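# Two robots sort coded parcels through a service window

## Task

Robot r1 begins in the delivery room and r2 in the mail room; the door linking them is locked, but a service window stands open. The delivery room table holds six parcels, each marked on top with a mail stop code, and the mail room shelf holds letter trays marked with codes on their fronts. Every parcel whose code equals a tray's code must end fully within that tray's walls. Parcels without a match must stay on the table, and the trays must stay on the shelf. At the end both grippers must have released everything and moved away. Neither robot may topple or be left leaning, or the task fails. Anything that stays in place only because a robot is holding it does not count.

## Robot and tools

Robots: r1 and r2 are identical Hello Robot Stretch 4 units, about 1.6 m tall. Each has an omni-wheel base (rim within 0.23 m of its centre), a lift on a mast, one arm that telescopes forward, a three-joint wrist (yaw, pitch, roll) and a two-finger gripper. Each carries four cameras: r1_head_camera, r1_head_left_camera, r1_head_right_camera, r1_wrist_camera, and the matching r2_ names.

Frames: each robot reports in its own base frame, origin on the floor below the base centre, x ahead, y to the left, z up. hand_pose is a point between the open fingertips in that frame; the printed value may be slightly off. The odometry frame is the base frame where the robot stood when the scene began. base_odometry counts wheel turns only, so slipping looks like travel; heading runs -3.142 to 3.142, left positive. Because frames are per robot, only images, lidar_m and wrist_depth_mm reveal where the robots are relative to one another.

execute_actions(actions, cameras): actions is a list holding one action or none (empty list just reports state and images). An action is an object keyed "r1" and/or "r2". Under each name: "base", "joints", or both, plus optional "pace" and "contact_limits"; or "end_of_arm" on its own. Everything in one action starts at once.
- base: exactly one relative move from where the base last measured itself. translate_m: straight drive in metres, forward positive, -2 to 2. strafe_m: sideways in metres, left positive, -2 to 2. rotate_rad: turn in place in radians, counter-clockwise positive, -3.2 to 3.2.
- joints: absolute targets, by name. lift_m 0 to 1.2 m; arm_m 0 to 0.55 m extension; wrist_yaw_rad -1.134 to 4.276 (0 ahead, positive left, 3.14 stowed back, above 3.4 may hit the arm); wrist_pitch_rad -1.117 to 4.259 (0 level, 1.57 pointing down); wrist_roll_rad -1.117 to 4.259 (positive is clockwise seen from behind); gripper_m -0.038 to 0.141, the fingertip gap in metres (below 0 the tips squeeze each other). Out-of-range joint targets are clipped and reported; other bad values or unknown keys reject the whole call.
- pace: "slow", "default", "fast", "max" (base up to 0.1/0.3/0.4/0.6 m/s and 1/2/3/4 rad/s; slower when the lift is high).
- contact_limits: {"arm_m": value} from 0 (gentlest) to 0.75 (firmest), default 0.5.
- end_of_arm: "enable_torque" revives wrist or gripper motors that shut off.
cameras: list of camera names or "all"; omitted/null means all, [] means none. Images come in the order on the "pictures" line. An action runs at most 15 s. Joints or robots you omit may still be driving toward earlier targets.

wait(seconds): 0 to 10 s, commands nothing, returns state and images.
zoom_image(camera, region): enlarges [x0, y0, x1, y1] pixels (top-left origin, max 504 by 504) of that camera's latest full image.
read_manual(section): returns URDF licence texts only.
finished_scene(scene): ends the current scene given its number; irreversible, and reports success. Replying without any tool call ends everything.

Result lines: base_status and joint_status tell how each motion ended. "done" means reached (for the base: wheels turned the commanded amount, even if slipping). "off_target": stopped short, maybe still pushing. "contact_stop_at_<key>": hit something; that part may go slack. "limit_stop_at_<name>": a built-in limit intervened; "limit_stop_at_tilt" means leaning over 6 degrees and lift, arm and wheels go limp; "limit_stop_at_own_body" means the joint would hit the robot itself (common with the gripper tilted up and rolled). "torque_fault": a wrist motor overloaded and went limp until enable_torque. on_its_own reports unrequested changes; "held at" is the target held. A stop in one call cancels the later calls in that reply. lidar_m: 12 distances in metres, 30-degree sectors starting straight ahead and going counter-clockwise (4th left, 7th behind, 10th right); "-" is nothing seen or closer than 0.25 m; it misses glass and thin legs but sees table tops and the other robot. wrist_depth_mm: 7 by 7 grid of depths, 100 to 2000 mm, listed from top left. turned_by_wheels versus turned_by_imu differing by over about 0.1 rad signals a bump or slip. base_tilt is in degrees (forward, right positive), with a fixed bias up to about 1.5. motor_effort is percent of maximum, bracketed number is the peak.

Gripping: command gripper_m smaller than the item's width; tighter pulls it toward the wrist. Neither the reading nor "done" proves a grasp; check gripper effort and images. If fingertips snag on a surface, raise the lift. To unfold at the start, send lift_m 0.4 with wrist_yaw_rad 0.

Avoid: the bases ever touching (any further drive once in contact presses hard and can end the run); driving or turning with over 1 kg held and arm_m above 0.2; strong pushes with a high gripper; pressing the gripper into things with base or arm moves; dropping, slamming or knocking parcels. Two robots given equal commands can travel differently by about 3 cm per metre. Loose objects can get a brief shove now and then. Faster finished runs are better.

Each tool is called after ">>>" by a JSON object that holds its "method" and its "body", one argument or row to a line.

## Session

>>> {"method": "execute_actions", "body": {
  "actions": []
}}

Scene clock: 0.00 s.
r1.base_odometry: x=+0.000 y=+0.000 heading=+0.000 (m, m, rad; r1's odometry frame)
r1.turned_by_wheels: +0.000 (rad since the last result)
r1.turned_by_imu: +0.000 (rad since the last result)
r1.base_tilt: forward=+0.7 right=-0.3 (deg)
r1.lidar_m: 1.17 1.14 1.31 1.88 1.32 1.38 2.27 1.81 0.87 0.70 0.73 0.83
r1.base_status: not commanded
r1.joint_positions: lift_m=+0.278 arm_m=-0.002 wrist_yaw_rad=+3.165 wrist_pitch_rad=+0.006 wrist_roll_rad=+0.002 gripper_m=+0.057
r1.joint_status: not commanded
r1.motor_effort: lift_m=+21 arm_m=+0 wrist_yaw_rad=+1 wrist_pitch_rad=-6 wrist_roll_rad=+0 gripper_m=-1 wheel_0=+0 wheel_1=+0 wheel_2=+0 (%)
r1.hand_pose: x=-0.1214 y=+0.0807 z=+0.4545 quat_wxyz=(-0.012, -0.003, +0.001, +1.000) (m; r1's base frame)
r1.wrist_depth_mm: - 136 135 - - - - / - 107 136 - - - - / - 111 138 - - - - / - 139 183 - - - - / 198 - - - - - - / 208 1499 202 1499 200 1366 1366 / 208 946 1008 - 1025 960 991
r2.base_odometry: x=+0.000 y=+0.000 heading=+0.000 (m, m, rad; r2's odometry frame)
r2.turned_by_wheels: +0.000 (rad since the last result)
r2.turned_by_imu: +0.000 (rad since the last result)
r2.base_tilt: forward=-1.2 right=+0.0 (deg)
r2.lidar_m: 1.28 0.74 0.70 0.73 1.09 2.47 2.56 3.29 3.01 3.44 2.29 2.18
r2.base_status: not commanded
r2.joint_positions: lift_m=+0.182 arm_m=+0.002 wrist_yaw_rad=+3.074 wrist_pitch_rad=+0.000 wrist_roll_rad=-0.003 gripper_m=+0.057
r2.joint_status: not commanded
r2.motor_effort: lift_m=+18 arm_m=+0 wrist_yaw_rad=-2 wrist_pitch_rad=-6 wrist_roll_rad=+0 gripper_m=+0 wheel_0=-1 wheel_1=+0 wheel_2=+0 (%)
r2.hand_pose: x=-0.1086 y=+0.1068 z=+0.3603 quat_wxyz=(+0.034, +0.000, -0.001, +0.999) (m; r2's base frame)
r2.wrist_depth_mm: 147 147 - - - - - / - 145 - - - - - / 106 138 213 - - - - / 116 145 270 - - - - / - - - - - - - / 1499 1537 215 1661 1336 1808 1756 / 976 931 960 156 931 1098 1098
pictures: r1_head_camera, r1_head_left_camera, r1_head_right_camera, r1_wrist_camera, r2_head_camera, r2_head_left_camera, r2_head_right_camera, r2_wrist_camera
Images, in order (width x height): r1_head_camera 420x560, r1_head_left_camera 420x672, r1_head_right_camera 420x672, r1_wrist_camera 616x392, r2_head_camera 420x560, r2_head_left_camera 420x672, r2_head_right_camera 420x672, r2_wrist_camera 616x392.

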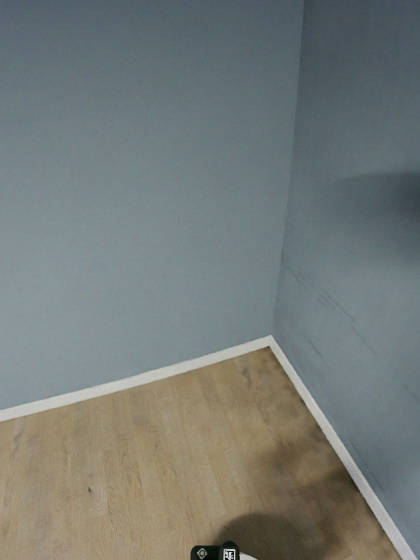

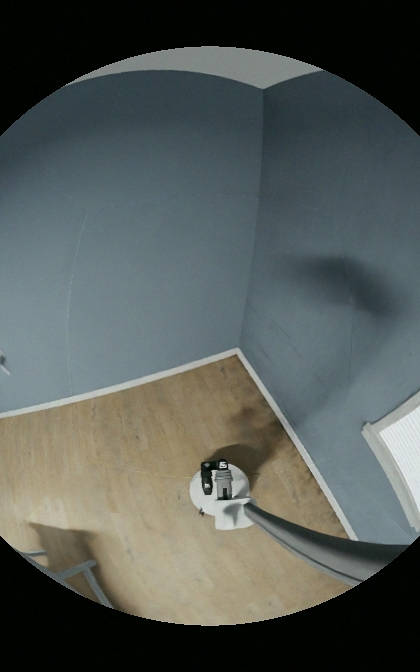

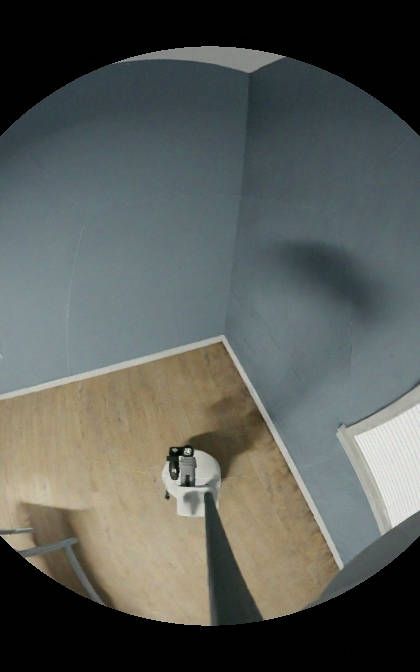

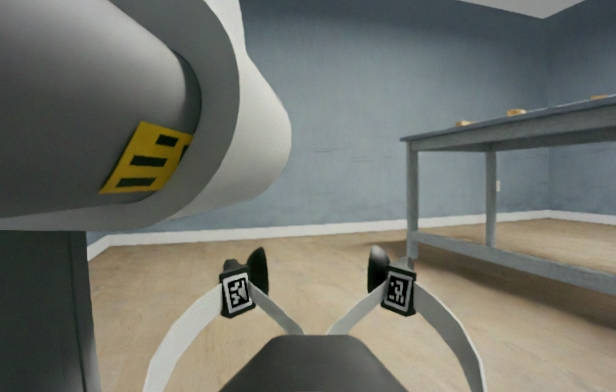

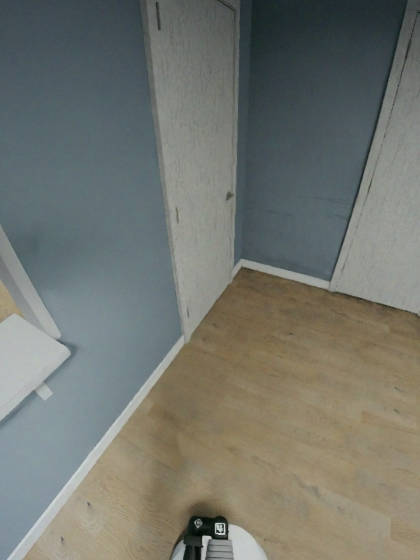

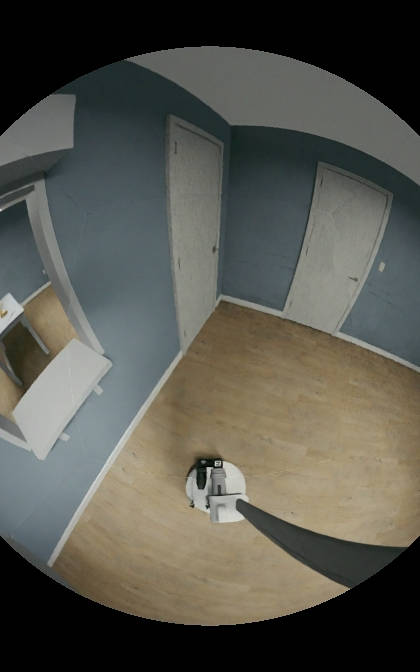

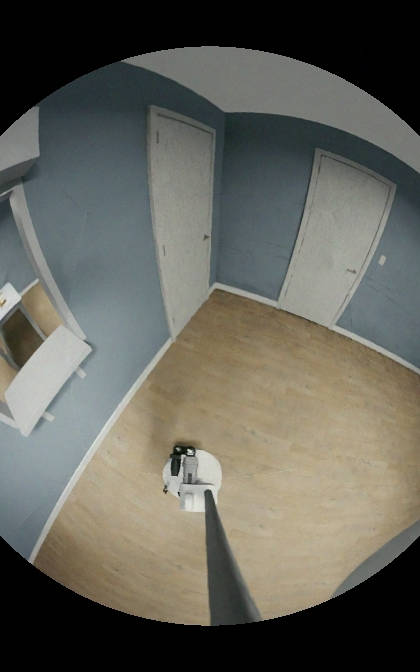

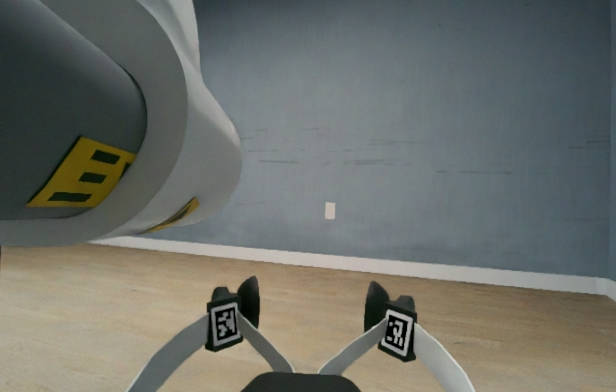

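>>> {"method": "execute_actions", "body": {
  "actions": [
    {"r1": {"base": {"rotate_rad": 2.4}, "joints": {"lift_m": 0.7, "wrist_yaw_rad": 0.0, "gripper_m": 0.1}, "pace": "fast"}, "r2": {"base": {"rotate_rad": -2.0}, "joints": {"lift_m": 0.6, "wrist_yaw_rad": 0.0, "gripper_m": 0.1}, "pace": "fast"}}
  ]
}}

Scene clock: 3.53 s.
r1.base_odometry: x=+0.000 y=+0.000 heading=+2.400 (m, m, rad; r1's odometry frame)
r1.turned_by_wheels: +2.400 (rad since the last result)
r1.turned_by_imu: +2.402 (rad since the last result)
r1.base_tilt: forward=+0.6 right=-0.3 (deg)
r1.lidar_m: 1.33 1.70 3.11 1.07 0.75 0.71 0.76 1.01 1.15 1.19 1.59 3.81
r1.base_status: done
r1.joint_positions: lift_m=+0.700 arm_m=-0.002 wrist_yaw_rad=+0.001 wrist_pitch_rad=+0.006 wrist_roll_rad=+0.002 gripper_m=+0.100
r1.joint_status: all done
r1.motor_effort: lift_m=+25(27) arm_m=+0(0) wrist_yaw_rad=-1(4) wrist_pitch_rad=-5(5) wrist_roll_rad=+0(0) gripper_m=-1(6) wheel_0=+0(6) wheel_1=+0(10) wheel_2=+1(10) (%)
r1.hand_pose: x=+0.4576 y=-0.0873 z=+0.8761 quat_wxyz=(+1.000, +0.001, +0.003, +0.000) (m; r1's base frame)
r1.wrist_depth_mm: - - - - - - - / - - - - - - - / - - - - - - - / - - - - - - - / - - 1464 1255 1537 - - / - - - - 1205 - - / 1921 1808 1808 - 1808 1756 1808
r2.base_odometry: x=+0.000 y=+0.000 heading=-2.000 (m, m, rad; r2's odometry frame)
r2.turned_by_wheels: -2.000 (rad since the last result)
r2.turned_by_imu: -2.037 (rad since the last result)
r2.base_tilt: forward=-1.3 right=+0.0 (deg)
r2.lidar_m: 3.01 3.09 2.26 2.19 1.14 0.72 0.68 0.70 1.18 2.49 2.63 3.59
r2.base_status: done
r2.joint_positions: lift_m=+0.600 arm_m=+0.002 wrist_yaw_rad=+0.000 wrist_pitch_rad=+0.000 wrist_roll_rad=-0.003 gripper_m=+0.100
r2.joint_status: all done
r2.motor_effort: lift_m=+20(22) arm_m=+0(0) wrist_yaw_rad=-3(7) wrist_pitch_rad=-6(7) wrist_roll_rad=+1(0) gripper_m=-2(3) wheel_0=-2(10) wheel_1=-3(9) wheel_2=-2(7) (%)
r2.hand_pose: x=+0.4618 y=-0.0873 z=+0.7781 quat_wxyz=(+1.000, -0.001, +0.000, +0.000) (m; r2's base frame)
r2.wrist_depth_mm: - - - - - - - / - - - - - - - / - - - - - - - / - - - - - - - / - - - - - - - / - - 220 - - - - / 1921 1863 1921 154 1921 1983 -
pictures: r1_head_camera, r1_head_left_camera, r1_head_right_camera, r1_wrist_camera, r2_head_camera, r2_head_left_camera, r2_head_right_camera, r2_wrist_camera
Images, in order (width x height): r1_head_camera 420x560, r1_head_left_camera 420x672, r1_head_right_camera 420x672, r1_wrist_camera 616x392, r2_head_camera 420x560, r2_head_left_camera 420x672, r2_head_right_camera 420x672, r2_wrist_camera 616x392.

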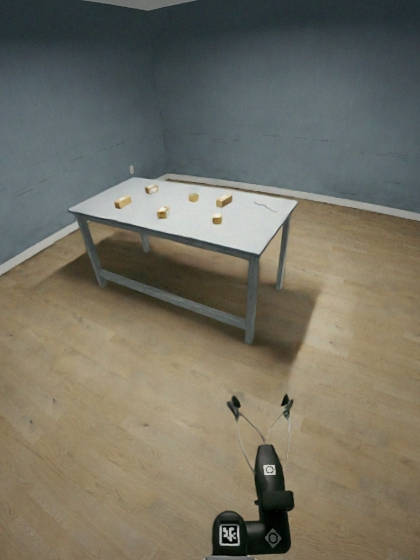

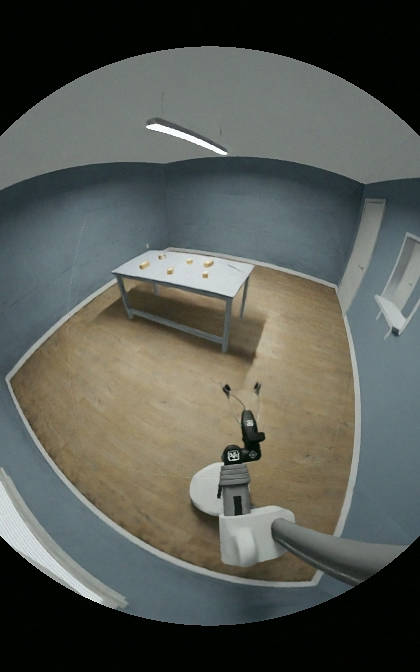

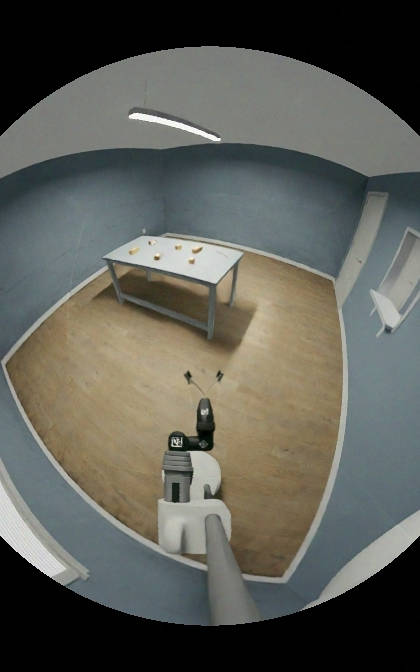

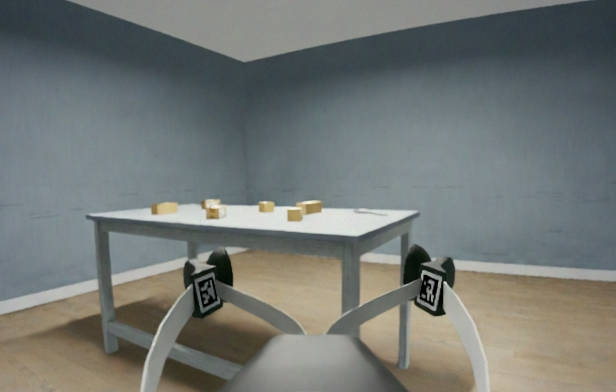

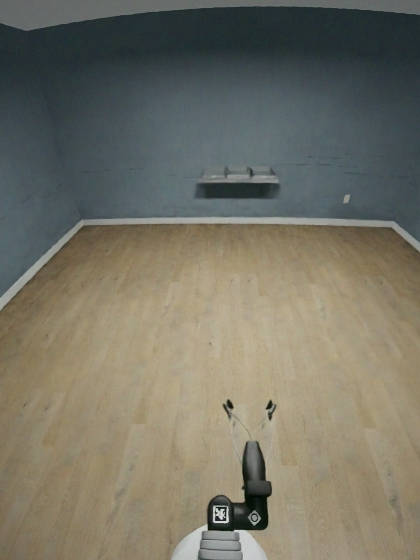

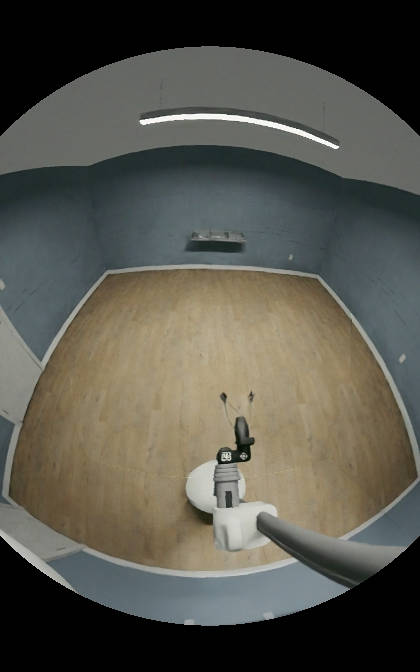

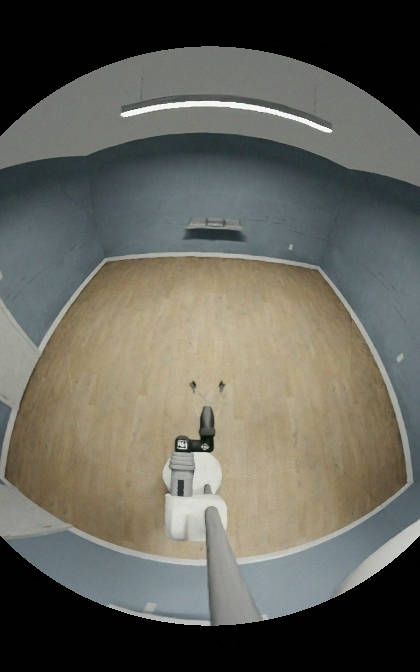

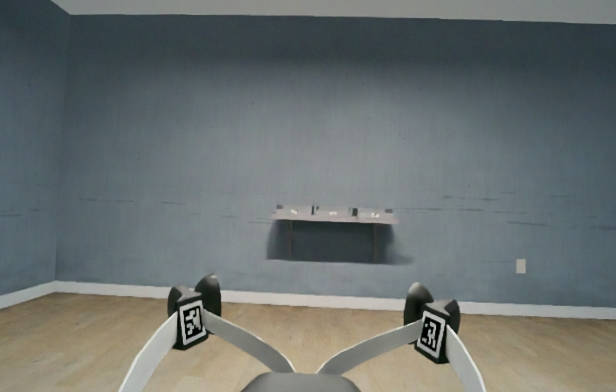

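>>> {"method": "zoom_image", "body": {
  "camera": "r2_wrist_camera",
  "region": [260, 190, 410, 240]
}}

>>> {"method": "zoom_image", "body": {
  "camera": "r1_head_camera",
  "region": [60, 160, 310, 270]
}}

Region (260, 190, 410, 240) of r2_wrist_camera's 616x392 image, scaled by 3.360.

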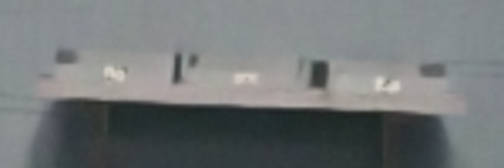

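Region (60, 160, 310, 270) of r1_head_camera's 420x560 image, scaled by 2.016, with more detail than that image has; it fills the top 222 rows of this view, and the rest is white.

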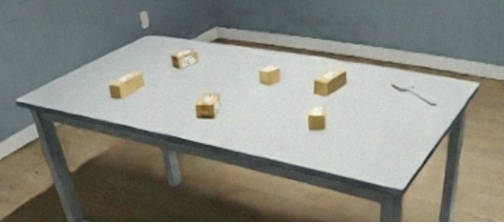

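>>> {"method": "execute_actions", "body": {
  "actions": [
    {"r1": {"base": {"rotate_rad": 0.53}, "joints": {"wrist_pitch_rad": 1.5, "arm_m": 0.02}, "pace": "fast"}, "r2": {"base": {"translate_m": 1.9}, "pace": "max"}}
  ],
  "cameras": ["r1_head_camera", "r2_head_camera", "r2_wrist_camera"]
}}

Scene clock: 21.67 s.
r1.base_odometry: x=+0.000 y=+0.000 heading=+2.930 (m, m, rad; r1's odometry frame)
r1.turned_by_wheels: +0.530 (rad since the last result)
r1.turned_by_imu: +0.531 (rad since the last result)
r1.base_tilt: forward=+0.6 right=-0.3 (deg)
r1.lidar_m: 1.71 3.11 1.06 0.75 0.70 0.76 1.02 1.15 1.19 1.59 2.04 1.33
r1.base_status: done
r1.joint_positions: lift_m=+0.700 arm_m=+0.019 wrist_yaw_rad=+0.000 wrist_pitch_rad=+1.500 wrist_roll_rad=+0.002 gripper_m=+0.100
r1.joint_status: all done
r1.motor_effort: lift_m=+25(25) arm_m=+7(8) wrist_yaw_rad=+1(1) wrist_pitch_rad=+1(4) wrist_roll_rad=-1(0) gripper_m=+1(1) wheel_0=+0(8) wheel_1=+1(0) wheel_2=+0(7) (%)
r1.hand_pose: x=+0.2102 y=-0.0874 z=+0.5902 quat_wxyz=(+0.732, +0.001, +0.682, -0.001) (m; r1's base frame)
r1.wrist_depth_mm: 866 854 842 831 820 831 809 / 866 842 842 831 820 809 809 / 854 842 831 831 820 809 809 / 854 842 842 831 820 820 798 / 842 842 634 609 820 809 798 / 831 831 609 603 603 809 788 / 831 831 609 - 809 798 788
r2.base_odometry: x=-0.791 y=-1.727 heading=-2.001 (m, m, rad; r2's odometry frame)
r2.turned_by_wheels: +0.000 (rad since the last result)
r2.turned_by_imu: +0.001 (rad since the last result)
r2.base_tilt: forward=-1.2 right=-0.1 (deg)
r2.lidar_m: 1.12 1.66 2.27 2.18 2.30 2.81 2.71 2.84 2.61 2.52 2.22 1.16
r2.base_status: done
r2.joint_positions: lift_m=+0.600 arm_m=+0.002 wrist_yaw_rad=+0.000 wrist_pitch_rad=+0.000 wrist_roll_rad=-0.003 gripper_m=+0.100
r2.joint_status: not commanded
r2.motor_effort: lift_m=+19(20) arm_m=+0(0) wrist_yaw_rad=-2(3) wrist_pitch_rad=-7(6) wrist_roll_rad=+0(1) gripper_m=+0(2) wheel_0=+0(7) wheel_1=-1(7) wheel_2=+1(13) (%)
r2.hand_pose: x=+0.4618 y=-0.0874 z=+0.7782 quat_wxyz=(+1.000, -0.001, +0.000, +0.000) (m; r2's base frame)
r2.wrist_depth_mm: 1430 1430 1366 1430 1366 1366 1308 / 1397 1430 1397 1430 1397 1336 1366 / 1397 1397 1397 1397 1366 1366 1336 / 1397 1397 1397 1366 1366 1366 1336 / 1430 1430 1366 960 976 931 1336 / 1366 1430 220 1366 1308 1308 1336 / 1430 1397 1366 154 1308 1336 1281
pictures: r1_head_camera, r2_head_camera, r2_wrist_camera
Images, in order (width x height): r1_head_camera 420x560, r2_head_camera 420x560, r2_wrist_camera 616x392.

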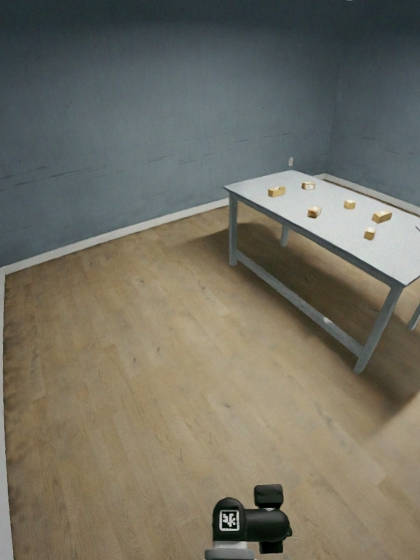

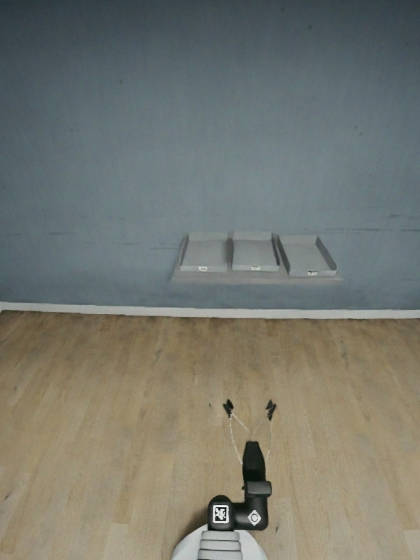

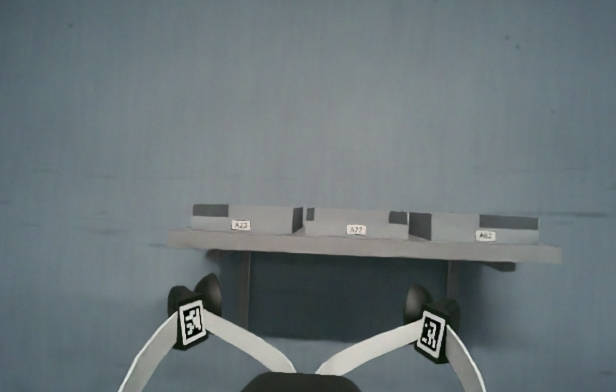

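>>> {"method": "zoom_image", "body": {
  "camera": "r2_wrist_camera",
  "region": [210, 205, 520, 255]
}}

>>> {"method": "zoom_image", "body": {
  "camera": "r2_head_camera",
  "region": [170, 225, 350, 295]
}}

Region (210, 205, 520, 255) of r2_wrist_camera's 616x392 image, scaled by 1.626; it fills the top 81 rows of this view, and the rest is white.

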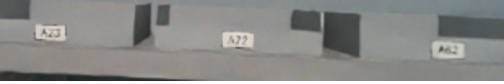

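Region (170, 225, 350, 295) of r2_head_camera's 420x560 image, scaled by 2.800, with more detail than that image has.

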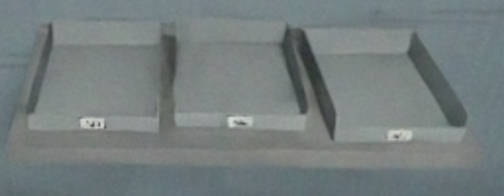

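>>> {"method": "zoom_image", "body": {
  "camera": "r2_wrist_camera",
  "region": [220, 212, 380, 242]
}}

>>> {"method": "zoom_image", "body": {
  "camera": "r2_wrist_camera",
  "region": [440, 220, 530, 250]
}}

Region (220, 212, 380, 242) of r2_wrist_camera's 616x392 image, scaled by 3.150; it fills the top 94 rows of this view, and the rest is white.

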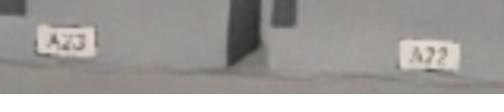

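Region (440, 220, 530, 250) of r2_wrist_camera's 616x392 image, scaled by 5.600.

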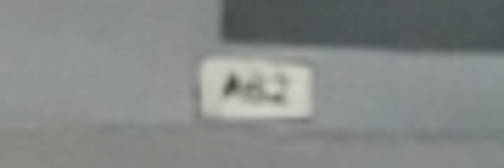

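>>> {"method": "execute_actions", "body": {
  "actions": [
    {"r1": {"base": {"translate_m": 1.75}, "pace": "max"}, "r2": {"base": {"translate_m": 0.3}}}
  ],
  "cameras": ["r1_head_camera", "r2_wrist_camera"]
}}

>>> {"method": "zoom_image", "body": {
  "camera": "r2_wrist_camera",
  "region": [180, 200, 616, 270]
}}

Scene clock: 34.80 s.
r1.base_odometry: x=-1.711 y=+0.367 heading=+2.930 (m, m, rad; r1's odometry frame)
r1.turned_by_wheels: +0.000 (rad since the last result)
r1.turned_by_imu: +0.002 (rad since the last result)
r1.base_tilt: forward=+0.7 right=-0.3 (deg)
r1.lidar_m: 0.43 1.64 1.68 1.74 1.67 1.70 2.31 2.63 0.48 0.32 0.30 0.31
r1.base_status: done
r1.joint_positions: lift_m=+0.700 arm_m=+0.019 wrist_yaw_rad=+0.000 wrist_pitch_rad=+1.500 wrist_roll_rad=+0.002 gripper_m=+0.100
r1.joint_status: not commanded
r1.motor_effort: lift_m=+21(24) arm_m=+6(7) wrist_yaw_rad=+0(1) wrist_pitch_rad=+0(3) wrist_roll_rad=+0(0) gripper_m=+1(1) wheel_0=-1(4) wheel_1=+0(11) wheel_2=+1(12) (%)
r1.hand_pose: x=+0.2101 y=-0.0874 z=+0.5904 quat_wxyz=(+0.732, +0.001, +0.682, -0.001) (m; r1's base frame)
r1.wrist_depth_mm: 854 842 842 831 831 820 809 / 854 854 842 831 820 820 809 / 854 842 842 831 809 809 809 / 842 842 831 831 820 809 809 / 842 831 634 609 809 798 809 / 831 831 609 603 609 634 798 / 831 831 603 - 809 798 798
r2.base_odometry: x=-0.916 y=-2.000 heading=-2.000 (m, m, rad; r2's odometry frame)
r2.turned_by_wheels: +0.000 (rad since the last result)
r2.turned_by_imu: +0.002 (rad since the last result)
r2.base_tilt: forward=-1.2 right=+0.0 (deg)
r2.lidar_m: 0.81 0.86 1.85 2.18 2.27 3.12 3.02 3.12 2.65 2.53 1.82 0.84
r2.base_status: done
r2.joint_positions: lift_m=+0.600 arm_m=+0.002 wrist_yaw_rad=+0.000 wrist_pitch_rad=+0.000 wrist_roll_rad=-0.003 gripper_m=+0.100
r2.joint_status: not commanded
r2.motor_effort: lift_m=+19(19) arm_m=+0(0) wrist_yaw_rad=-2(3) wrist_pitch_rad=-6(6) wrist_roll_rad=-1(1) gripper_m=+0(1) wheel_0=+2(5) wheel_1=+1(5) wheel_2=-1(13) (%)
r2.hand_pose: x=+0.4618 y=-0.0874 z=+0.7782 quat_wxyz=(+1.000, -0.001, +0.000, +0.000) (m; r2's base frame)
r2.wrist_depth_mm: 1118 1118 1118 1098 1118 1060 1042 / 1138 1078 1098 1078 1078 1060 1042 / 1118 1098 1098 1060 1078 1042 1060 / 1138 1098 1078 1078 1060 1060 1025 / 1138 691 668 615 661 634 615 / 1118 1098 220 1060 1078 1042 1042 / 1078 1118 1078 153 1060 1042 1025
pictures: r1_head_camera, r2_wrist_camera
Images, in order (width x height): r1_head_camera 420x560, r2_wrist_camera 616x392.

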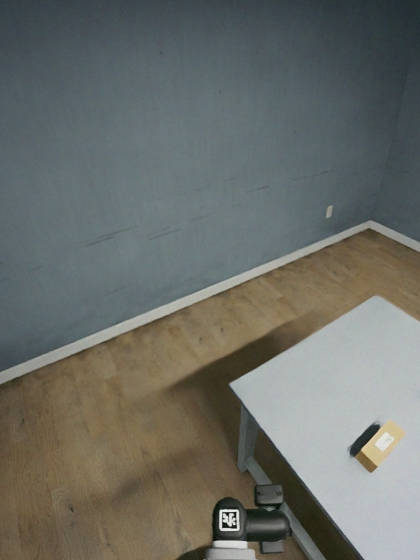

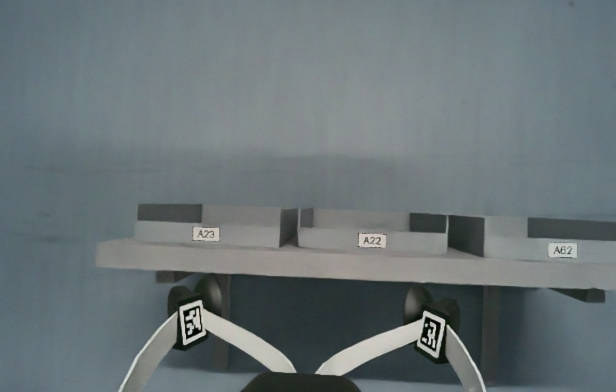

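Region (180, 200, 616, 270) of r2_wrist_camera's 616x392 image, scaled by 1.156; it fills the top 81 rows of this view, and the rest is white.

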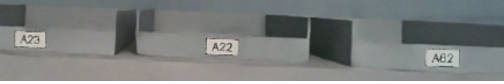

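>>> {"method": "zoom_image", "body": {
  "camera": "r2_wrist_camera",
  "region": [530, 235, 600, 265]
}}

>>> {"method": "zoom_image", "body": {
  "camera": "r1_head_camera",
  "region": [340, 410, 420, 480]
}}

Region (530, 235, 600, 265) of r2_wrist_camera's 616x392 image, scaled by 7.200; it fills the top 216 rows of this view, and the rest is white.

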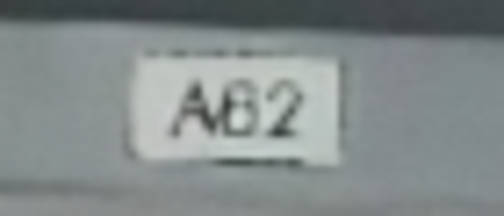

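Region (340, 410, 420, 480) of r1_head_camera's 420x560 image, scaled by 6.300, with more detail than that image has; it fills the top 441 rows of this view, and the rest is white.

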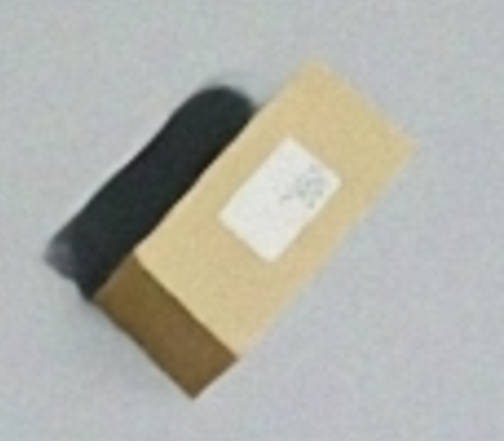

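>>> {"method": "execute_actions", "body": {
  "actions": [],
  "cameras": ["r1_wrist_camera", "r1_head_left_camera", "r1_head_right_camera"]
}}

Scene clock: 43.27 s.
r1.base_odometry: x=-1.711 y=+0.367 heading=+2.930 (m, m, rad; r1's odometry frame)
r1.turned_by_wheels: +0.000 (rad since the last result)
r1.turned_by_imu: +0.000 (rad since the last result)
r1.base_tilt: forward=+0.7 right=-0.3 (deg)
r1.lidar_m: 0.44 1.63 1.69 1.75 1.68 1.70 2.34 2.64 0.49 0.33 0.29 0.31
r1.base_status: done
r1.joint_positions: lift_m=+0.700 arm_m=+0.019 wrist_yaw_rad=+0.000 wrist_pitch_rad=+1.500 wrist_roll_rad=+0.002 gripper_m=+0.100
r1.joint_status: not commanded
r1.motor_effort: lift_m=+22(24) arm_m=+7(7) wrist_yaw_rad=+1(1) wrist_pitch_rad=+0(3) wrist_roll_rad=+0(0) gripper_m=+1(1) wheel_0=-1(4) wheel_1=+0(11) wheel_2=+1(12) (%)
r1.hand_pose: x=+0.2101 y=-0.0874 z=+0.5904 quat_wxyz=(+0.732, +0.001, +0.682, -0.001) (m; r1's base frame)
r1.wrist_depth_mm: 854 854 831 831 831 820 809 / 866 842 842 831 820 820 820 / 854 842 842 831 820 809 809 / 854 842 831 820 820 809 809 / 842 831 634 609 820 798 798 / 842 831 609 603 603 627 798 / 842 831 609 - 798 798 798
r2.base_odometry: x=-0.916 y=-2.000 heading=-2.000 (m, m, rad; r2's odometry frame)
r2.turned_by_wheels: +0.000 (rad since the last result)
r2.turned_by_imu: +0.001 (rad since the last result)
r2.base_tilt: forward=-1.2 right=+0.0 (deg)
r2.lidar_m: 0.81 0.84 1.86 2.17 2.27 3.08 3.03 3.12 2.63 2.52 1.82 0.86
r2.base_status: done
r2.joint_positions: lift_m=+0.600 arm_m=+0.002 wrist_yaw_rad=+0.000 wrist_pitch_rad=+0.000 wrist_roll_rad=-0.003 gripper_m=+0.100
r2.joint_status: not commanded
r2.motor_effort: lift_m=+19(19) arm_m=+0(0) wrist_yaw_rad=-2(3) wrist_pitch_rad=-4(6) wrist_roll_rad=+0(1) gripper_m=+0(1) wheel_0=+3(5) wheel_1=+1(5) wheel_2=-1(13) (%)
r2.hand_pose: x=+0.4618 y=-0.0874 z=+0.7782 quat_wxyz=(+1.000, -0.001, +0.000, +0.000) (m; r2's base frame)
r2.wrist_depth_mm: 1098 1098 1118 1078 1060 1078 1042 / 1138 1078 1098 1098 1078 1078 1060 / 1118 1078 1098 1060 1060 1042 1042 / 1118 1118 1078 1060 1098 1060 1025 / 1098 676 676 621 661 615 621 / 1118 1098 220 1060 1060 1042 1025 / 1078 1098 1078 153 1060 1025 1025
pictures: r1_head_left_camera, r1_head_right_camera, r1_wrist_camera
Images, in order (width x height): r1_head_left_camera 420x672, r1_head_right_camera 420x672, r1_wrist_camera 616x392.

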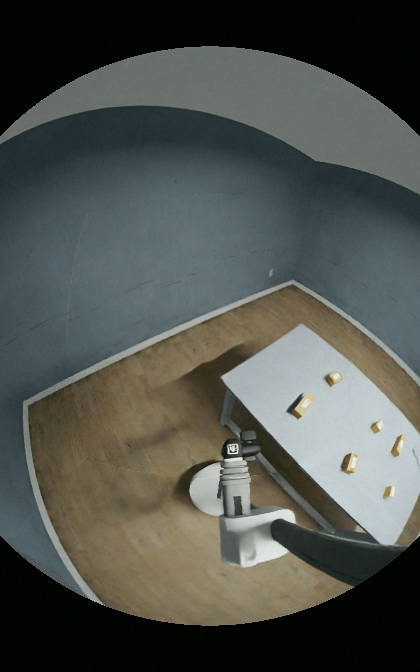

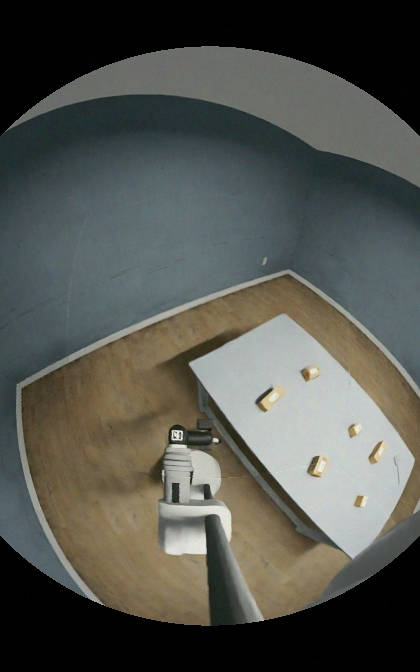

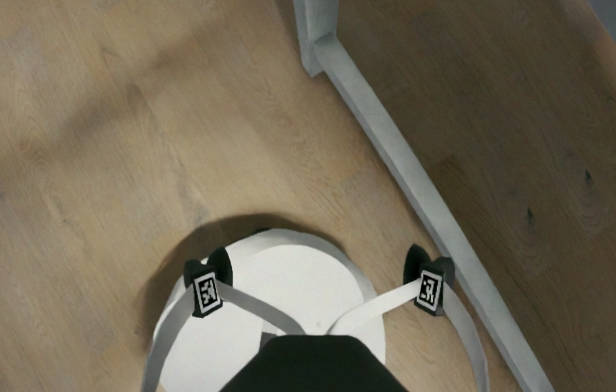

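>>> {"method": "execute_actions", "body": {
  "actions": [
    {"r1": {"base": {"strafe_m": 0.2}}, "r2": {"base": {"strafe_m": -0.3}}}
  ],
  "cameras": ["r2_wrist_camera"]
}}

>>> {"method": "execute_actions", "body": {
  "actions": [
    {"r1": {"base": {"rotate_rad": -1.12}, "joints": {"lift_m": 1.15}, "pace": "fast"}}
  ],
  "cameras": ["r1_head_camera", "r1_wrist_camera"]
}}

>>> {"method": "zoom_image", "body": {
  "camera": "r2_wrist_camera",
  "region": [200, 215, 520, 265]
}}

Scene clock: 46.17 s.
r1.base_odometry: x=-1.753 y=+0.172 heading=+2.930 (m, m, rad; r1's odometry frame)
r1.turned_by_wheels: +0.000 (rad since the last result)
r1.turned_by_imu: +0.000 (rad since the last result)
r1.base_tilt: forward=+0.7 right=-0.4 (deg)
r1.lidar_m: 1.62 1.53 1.60 1.60 1.48 1.53 2.07 2.73 0.70 0.50 0.47 0.50
r1.base_status: done
r1.joint_positions: lift_m=+0.700 arm_m=+0.019 wrist_yaw_rad=+0.000 wrist_pitch_rad=+1.500 wrist_roll_rad=+0.002 gripper_m=+0.100
r1.joint_status: not commanded
r1.motor_effort: lift_m=+22(22) arm_m=+7(6) wrist_yaw_rad=+0(1) wrist_pitch_rad=+0(0) wrist_roll_rad=-1(0) gripper_m=+2(2) wheel_0=+0(7) wheel_1=+1(5) wheel_2=+0(0) (%)
r1.hand_pose: x=+0.2101 y=-0.0874 z=+0.5904 quat_wxyz=(+0.732, +0.001, +0.682, -0.001) (m; r1's base frame)
r1.wrist_depth_mm: 854 854 831 842 831 820 809 / 842 854 842 831 831 809 820 / 854 831 831 831 820 809 809 / 842 842 831 831 820 820 809 / 842 842 634 609 820 809 647 / 831 831 603 603 609 798 798 / 831 842 609 - 809 798 798
r2.base_odometry: x=-1.189 y=-1.875 heading=-2.000 (m, m, rad; r2's odometry frame)
r2.turned_by_wheels: +0.000 (rad since the last result)
r2.turned_by_imu: +0.001 (rad since the last result)
r2.base_tilt: forward=-1.2 right=+0.0 (deg)
r2.lidar_m: 0.81 0.84 1.84 2.48 2.59 3.11 3.04 3.14 2.32 2.23 1.81 0.86
r2.base_status: done
r2.joint_positions: lift_m=+0.600 arm_m=+0.002 wrist_yaw_rad=+0.000 wrist_pitch_rad=+0.000 wrist_roll_rad=-0.003 gripper_m=+0.100
r2.joint_status: not commanded
r2.motor_effort: lift_m=+19(19) arm_m=+0(0) wrist_yaw_rad=-3(2) wrist_pitch_rad=-6(6) wrist_roll_rad=-1(1) gripper_m=-1(2) wheel_0=+0(12) wheel_1=+1(9) wheel_2=+0(0) (%)
r2.hand_pose: x=+0.4618 y=-0.0874 z=+0.7782 quat_wxyz=(+1.000, -0.001, +0.000, +0.000) (m; r2's base frame)
r2.wrist_depth_mm: 1118 1098 1098 1078 1098 1078 1042 / 1118 1098 1060 1098 1078 1042 1025 / 1098 1098 1098 1060 1042 1078 1060 / 1098 1078 1060 1098 1060 1042 1060 / 634 676 676 615 640 1042 1025 / 1078 1060 219 1060 1025 1042 1042 / 1078 1078 1098 153 1042 1025 1025
pictures: r2_wrist_camera
Images, in order (width x height): r2_wrist_camera 616x392.

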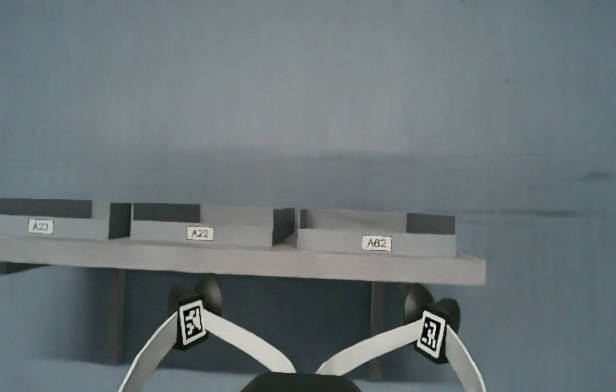

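Scene clock: 48.37 s.
r1.base_odometry: x=-1.753 y=+0.172 heading=+1.810 (m, m, rad; r1's odometry frame)
r1.turned_by_wheels: -1.120 (rad since the last result)
r1.turned_by_imu: -1.121 (rad since the last result)
r1.base_tilt: forward=+0.6 right=-0.3 (deg)
r1.lidar_m: 0.46 0.48 1.68 1.54 1.57 1.64 1.48 1.54 1.92 2.75 0.78 0.53
r1.base_status: done
r1.joint_positions: lift_m=+1.150 arm_m=+0.019 wrist_yaw_rad=+0.000 wrist_pitch_rad=+1.500 wrist_roll_rad=+0.002 gripper_m=+0.100
r1.joint_status: all done
r1.motor_effort: lift_m=+25(26) arm_m=+7(7) wrist_yaw_rad=+1(0) wrist_pitch_rad=-1(0) wrist_roll_rad=+0(0) gripper_m=+0(2) wheel_0=-2(6) wheel_1=+1(9) wheel_2=+0(7) (%)
r1.hand_pose: x=+0.2101 y=-0.0874 z=+1.0401 quat_wxyz=(+0.732, +0.001, +0.682, -0.001) (m; r1's base frame)
r1.wrist_depth_mm: 530 525 521 521 891 1255 1255 / 634 866 1281 1308 1281 1281 1255 / 1336 1308 1281 1281 1281 1255 1255 / 1308 1308 1308 1255 1255 1255 1255 / 1336 1308 1281 1060 1281 1255 1255 / 1308 1308 1060 1042 1255 1255 1255 / 1308 1308 1281 - 1255 1255 1255
r2.base_odometry: x=-1.189 y=-1.875 heading=-2.000 (m, m, rad; r2's odometry frame)
r2.turned_by_wheels: +0.000 (rad since the last result)
r2.turned_by_imu: +0.001 (rad since the last result)
r2.base_tilt: forward=-1.2 right=+0.1 (deg)
r2.lidar_m: 0.81 0.87 1.85 2.48 2.61 3.11 3.02 3.12 2.31 2.23 1.79 0.84
r2.base_status: not commanded
r2.joint_positions: lift_m=+0.600 arm_m=+0.002 wrist_yaw_rad=+0.000 wrist_pitch_rad=+0.000 wrist_roll_rad=-0.003 gripper_m=+0.100
r2.joint_status: not commanded
r2.motor_effort: lift_m=+19(19) arm_m=+0(0) wrist_yaw_rad=-2(2) wrist_pitch_rad=-6(5) wrist_roll_rad=-2(2) gripper_m=-1(1) wheel_0=+0(1) wheel_1=+1(1) wheel_2=+0(0) (%)
r2.hand_pose: x=+0.4618 y=-0.0874 z=+0.7782 quat_wxyz=(+1.000, -0.001, +0.000, +0.000) (m; r2's base frame)
r2.wrist_depth_mm: 1118 1098 1098 1098 1078 1078 1060 / 1118 1118 1098 1098 1060 1042 1042 / 1098 1118 1098 1078 1060 1060 1025 / 1118 1098 1078 1078 1060 1060 1042 / 640 683 676 627 621 1042 1025 / 1098 1060 218 1060 1042 1042 1025 / 1078 1078 1078 153 1060 1060 1042
pictures: r1_head_camera, r1_wrist_camera
Images, in order (width x height): r1_head_camera 420x560, r1_wrist_camera 616x392.

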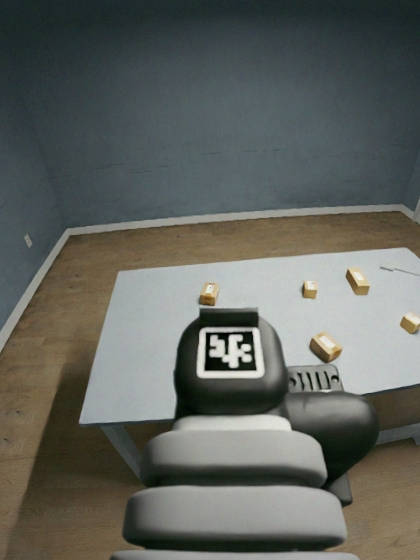

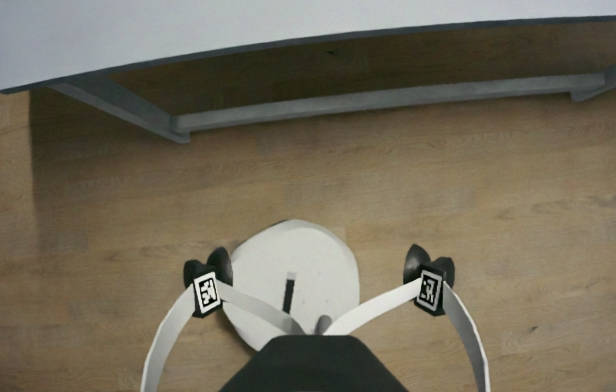

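This scene's latest camera images include none from r2_wrist_camera. They are from: r1_head_camera, r1_wrist_camera. Call execute_actions without "cameras", or with r2_wrist_camera in "cameras", to get its image.

>>> {"method": "execute_actions", "body": {
  "actions": [
    {"r1": {"base": {"translate_m": 0.14}, "joints": {"arm_m": 0.5}}, "r2": {"base": {"rotate_rad": 3.14}, "joints": {"wrist_pitch_rad": 1.5, "arm_m": 0.02}, "pace": "fast"}}
  ],
  "cameras": ["r1_wrist_camera", "r2_head_camera"]
}}

Scene clock: 53.10 s.
r1.base_odometry: x=-1.786 y=+0.308 heading=+1.810 (m, m, rad; r1's odometry frame)
r1.turned_by_wheels: +0.000 (rad since the last result)
r1.turned_by_imu: +0.000 (rad since the last result)
r1.base_tilt: forward=+0.6 right=-0.3 (deg)
r1.lidar_m: 0.34 0.34 0.44 1.55 1.58 1.77 1.63 1.68 2.09 2.73 0.54 0.37
r1.base_status: done
r1.joint_positions: lift_m=+1.150 arm_m=+0.499 wrist_yaw_rad=+0.000 wrist_pitch_rad=+1.500 wrist_roll_rad=+0.002 gripper_m=+0.100
r1.joint_status: all done
r1.motor_effort: lift_m=+25(25) arm_m=+7(7) wrist_yaw_rad=+0(1) wrist_pitch_rad=+0(0) wrist_roll_rad=+0(0) gripper_m=+0(1) wheel_0=+0(4) wheel_1=+0(2) wheel_2=+0(8) (%)
r1.hand_pose: x=+0.6901 y=-0.0874 z=+1.0401 quat_wxyz=(+0.732, +0.001, +0.682, -0.001) (m; r1's base frame)
r1.wrist_depth_mm: 530 521 521 517 508 504 500 / 530 521 517 508 508 504 500 / 521 521 512 508 508 500 496 / 521 517 512 508 504 500 496 / 521 517 508 508 504 496 496 / 521 512 455 504 500 459 492 / 517 512 455 - 496 445 492
r2.base_odometry: x=-1.189 y=-1.875 heading=+1.140 (m, m, rad; r2's odometry frame)
r2.turned_by_wheels: +3.140 (rad since the last result)
r2.turned_by_imu: +3.200 (rad since the last result)
r2.base_tilt: forward=-1.3 right=+0.0 (deg)
r2.lidar_m: 2.88 3.13 2.32 2.23 1.82 0.84 0.81 0.86 1.82 2.48 2.60 3.12
r2.base_status: done
r2.joint_positions: lift_m=+0.600 arm_m=+0.019 wrist_yaw_rad=+0.000 wrist_pitch_rad=+1.500 wrist_roll_rad=-0.003 gripper_m=+0.100
r2.joint_status: all done
r2.motor_effort: lift_m=+19(19) arm_m=+8(7) wrist_yaw_rad=-2(1) wrist_pitch_rad=+1(4) wrist_roll_rad=+1(0) gripper_m=-1(1) wheel_0=-1(8) wheel_1=+2(7) wheel_2=-1(11) (%)
r2.hand_pose: x=+0.2101 y=-0.0874 z=+0.4904 quat_wxyz=(+0.732, -0.001, +0.682, +0.001) (m; r2's base frame)
r2.wrist_depth_mm: 778 778 778 741 750 750 732 / 768 768 750 741 741 741 732 / 750 759 741 741 732 723 723 / 750 750 723 741 707 723 707 / 732 732 723 715 707 707 699 / 732 723 220 500 574 707 699 / 707 500 496 153 492 691 683
pictures: r1_wrist_camera, r2_head_camera
Images, in order (width x height): r1_wrist_camera 616x392, r2_head_camera 420x560.

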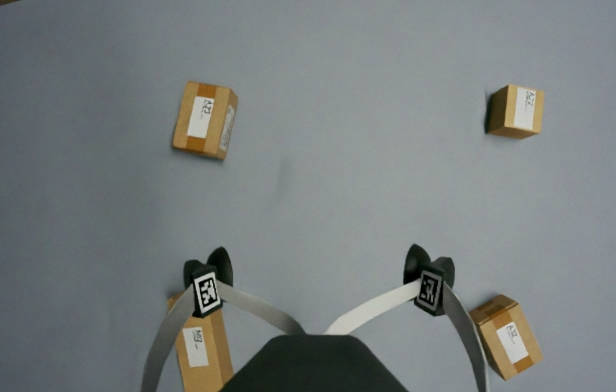

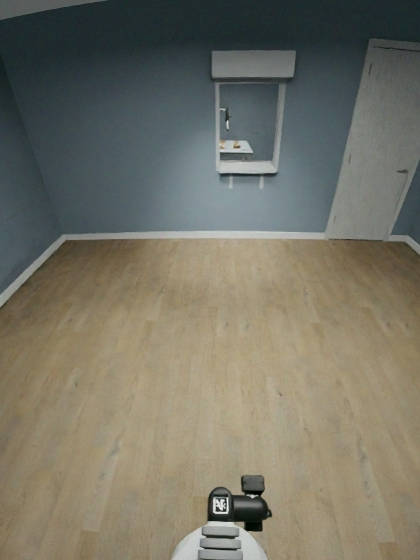

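>>> {"method": "zoom_image", "body": {
  "camera": "r1_wrist_camera",
  "region": [160, 70, 260, 170]
}}

>>> {"method": "zoom_image", "body": {
  "camera": "r1_wrist_camera",
  "region": [470, 70, 570, 150]
}}

>>> {"method": "zoom_image", "body": {
  "camera": "r1_wrist_camera",
  "region": [460, 285, 560, 385]
}}

>>> {"method": "zoom_image", "body": {
  "camera": "r1_wrist_camera",
  "region": [150, 290, 250, 392]
}}

Region (160, 70, 260, 170) of r1_wrist_camera's 616x392 image, scaled by 5.040.

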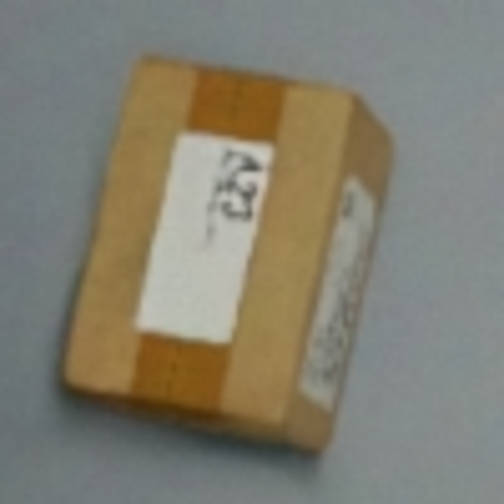

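Region (470, 70, 570, 150) of r1_wrist_camera's 616x392 image, scaled by 5.040; it fills the top 403 rows of this view, and the rest is white.

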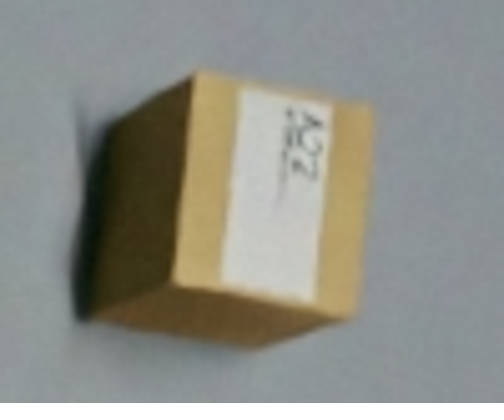

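Region (460, 285, 560, 385) of r1_wrist_camera's 616x392 image, scaled by 5.040.

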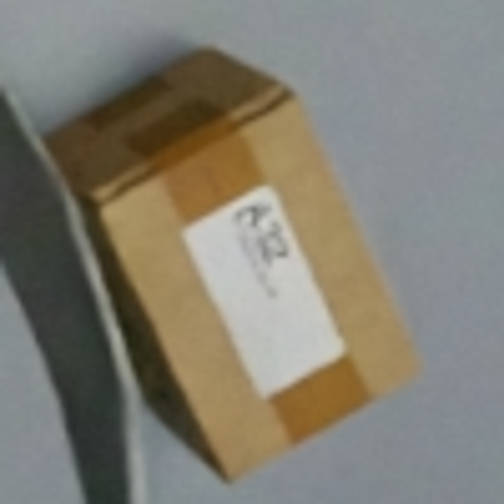

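Region (150, 290, 250, 392) of r1_wrist_camera's 616x392 image, scaled by 4.941; it fills the left 494 columns of this view, and the rest is white.

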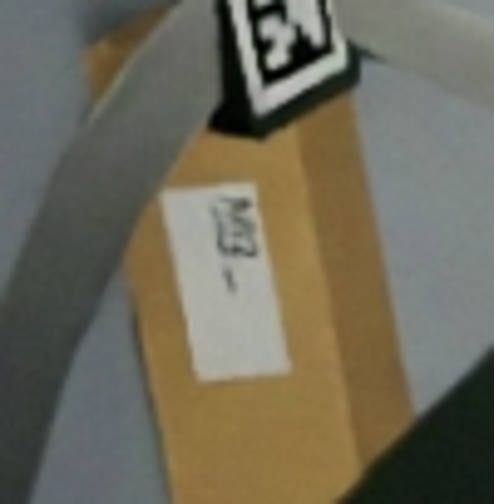

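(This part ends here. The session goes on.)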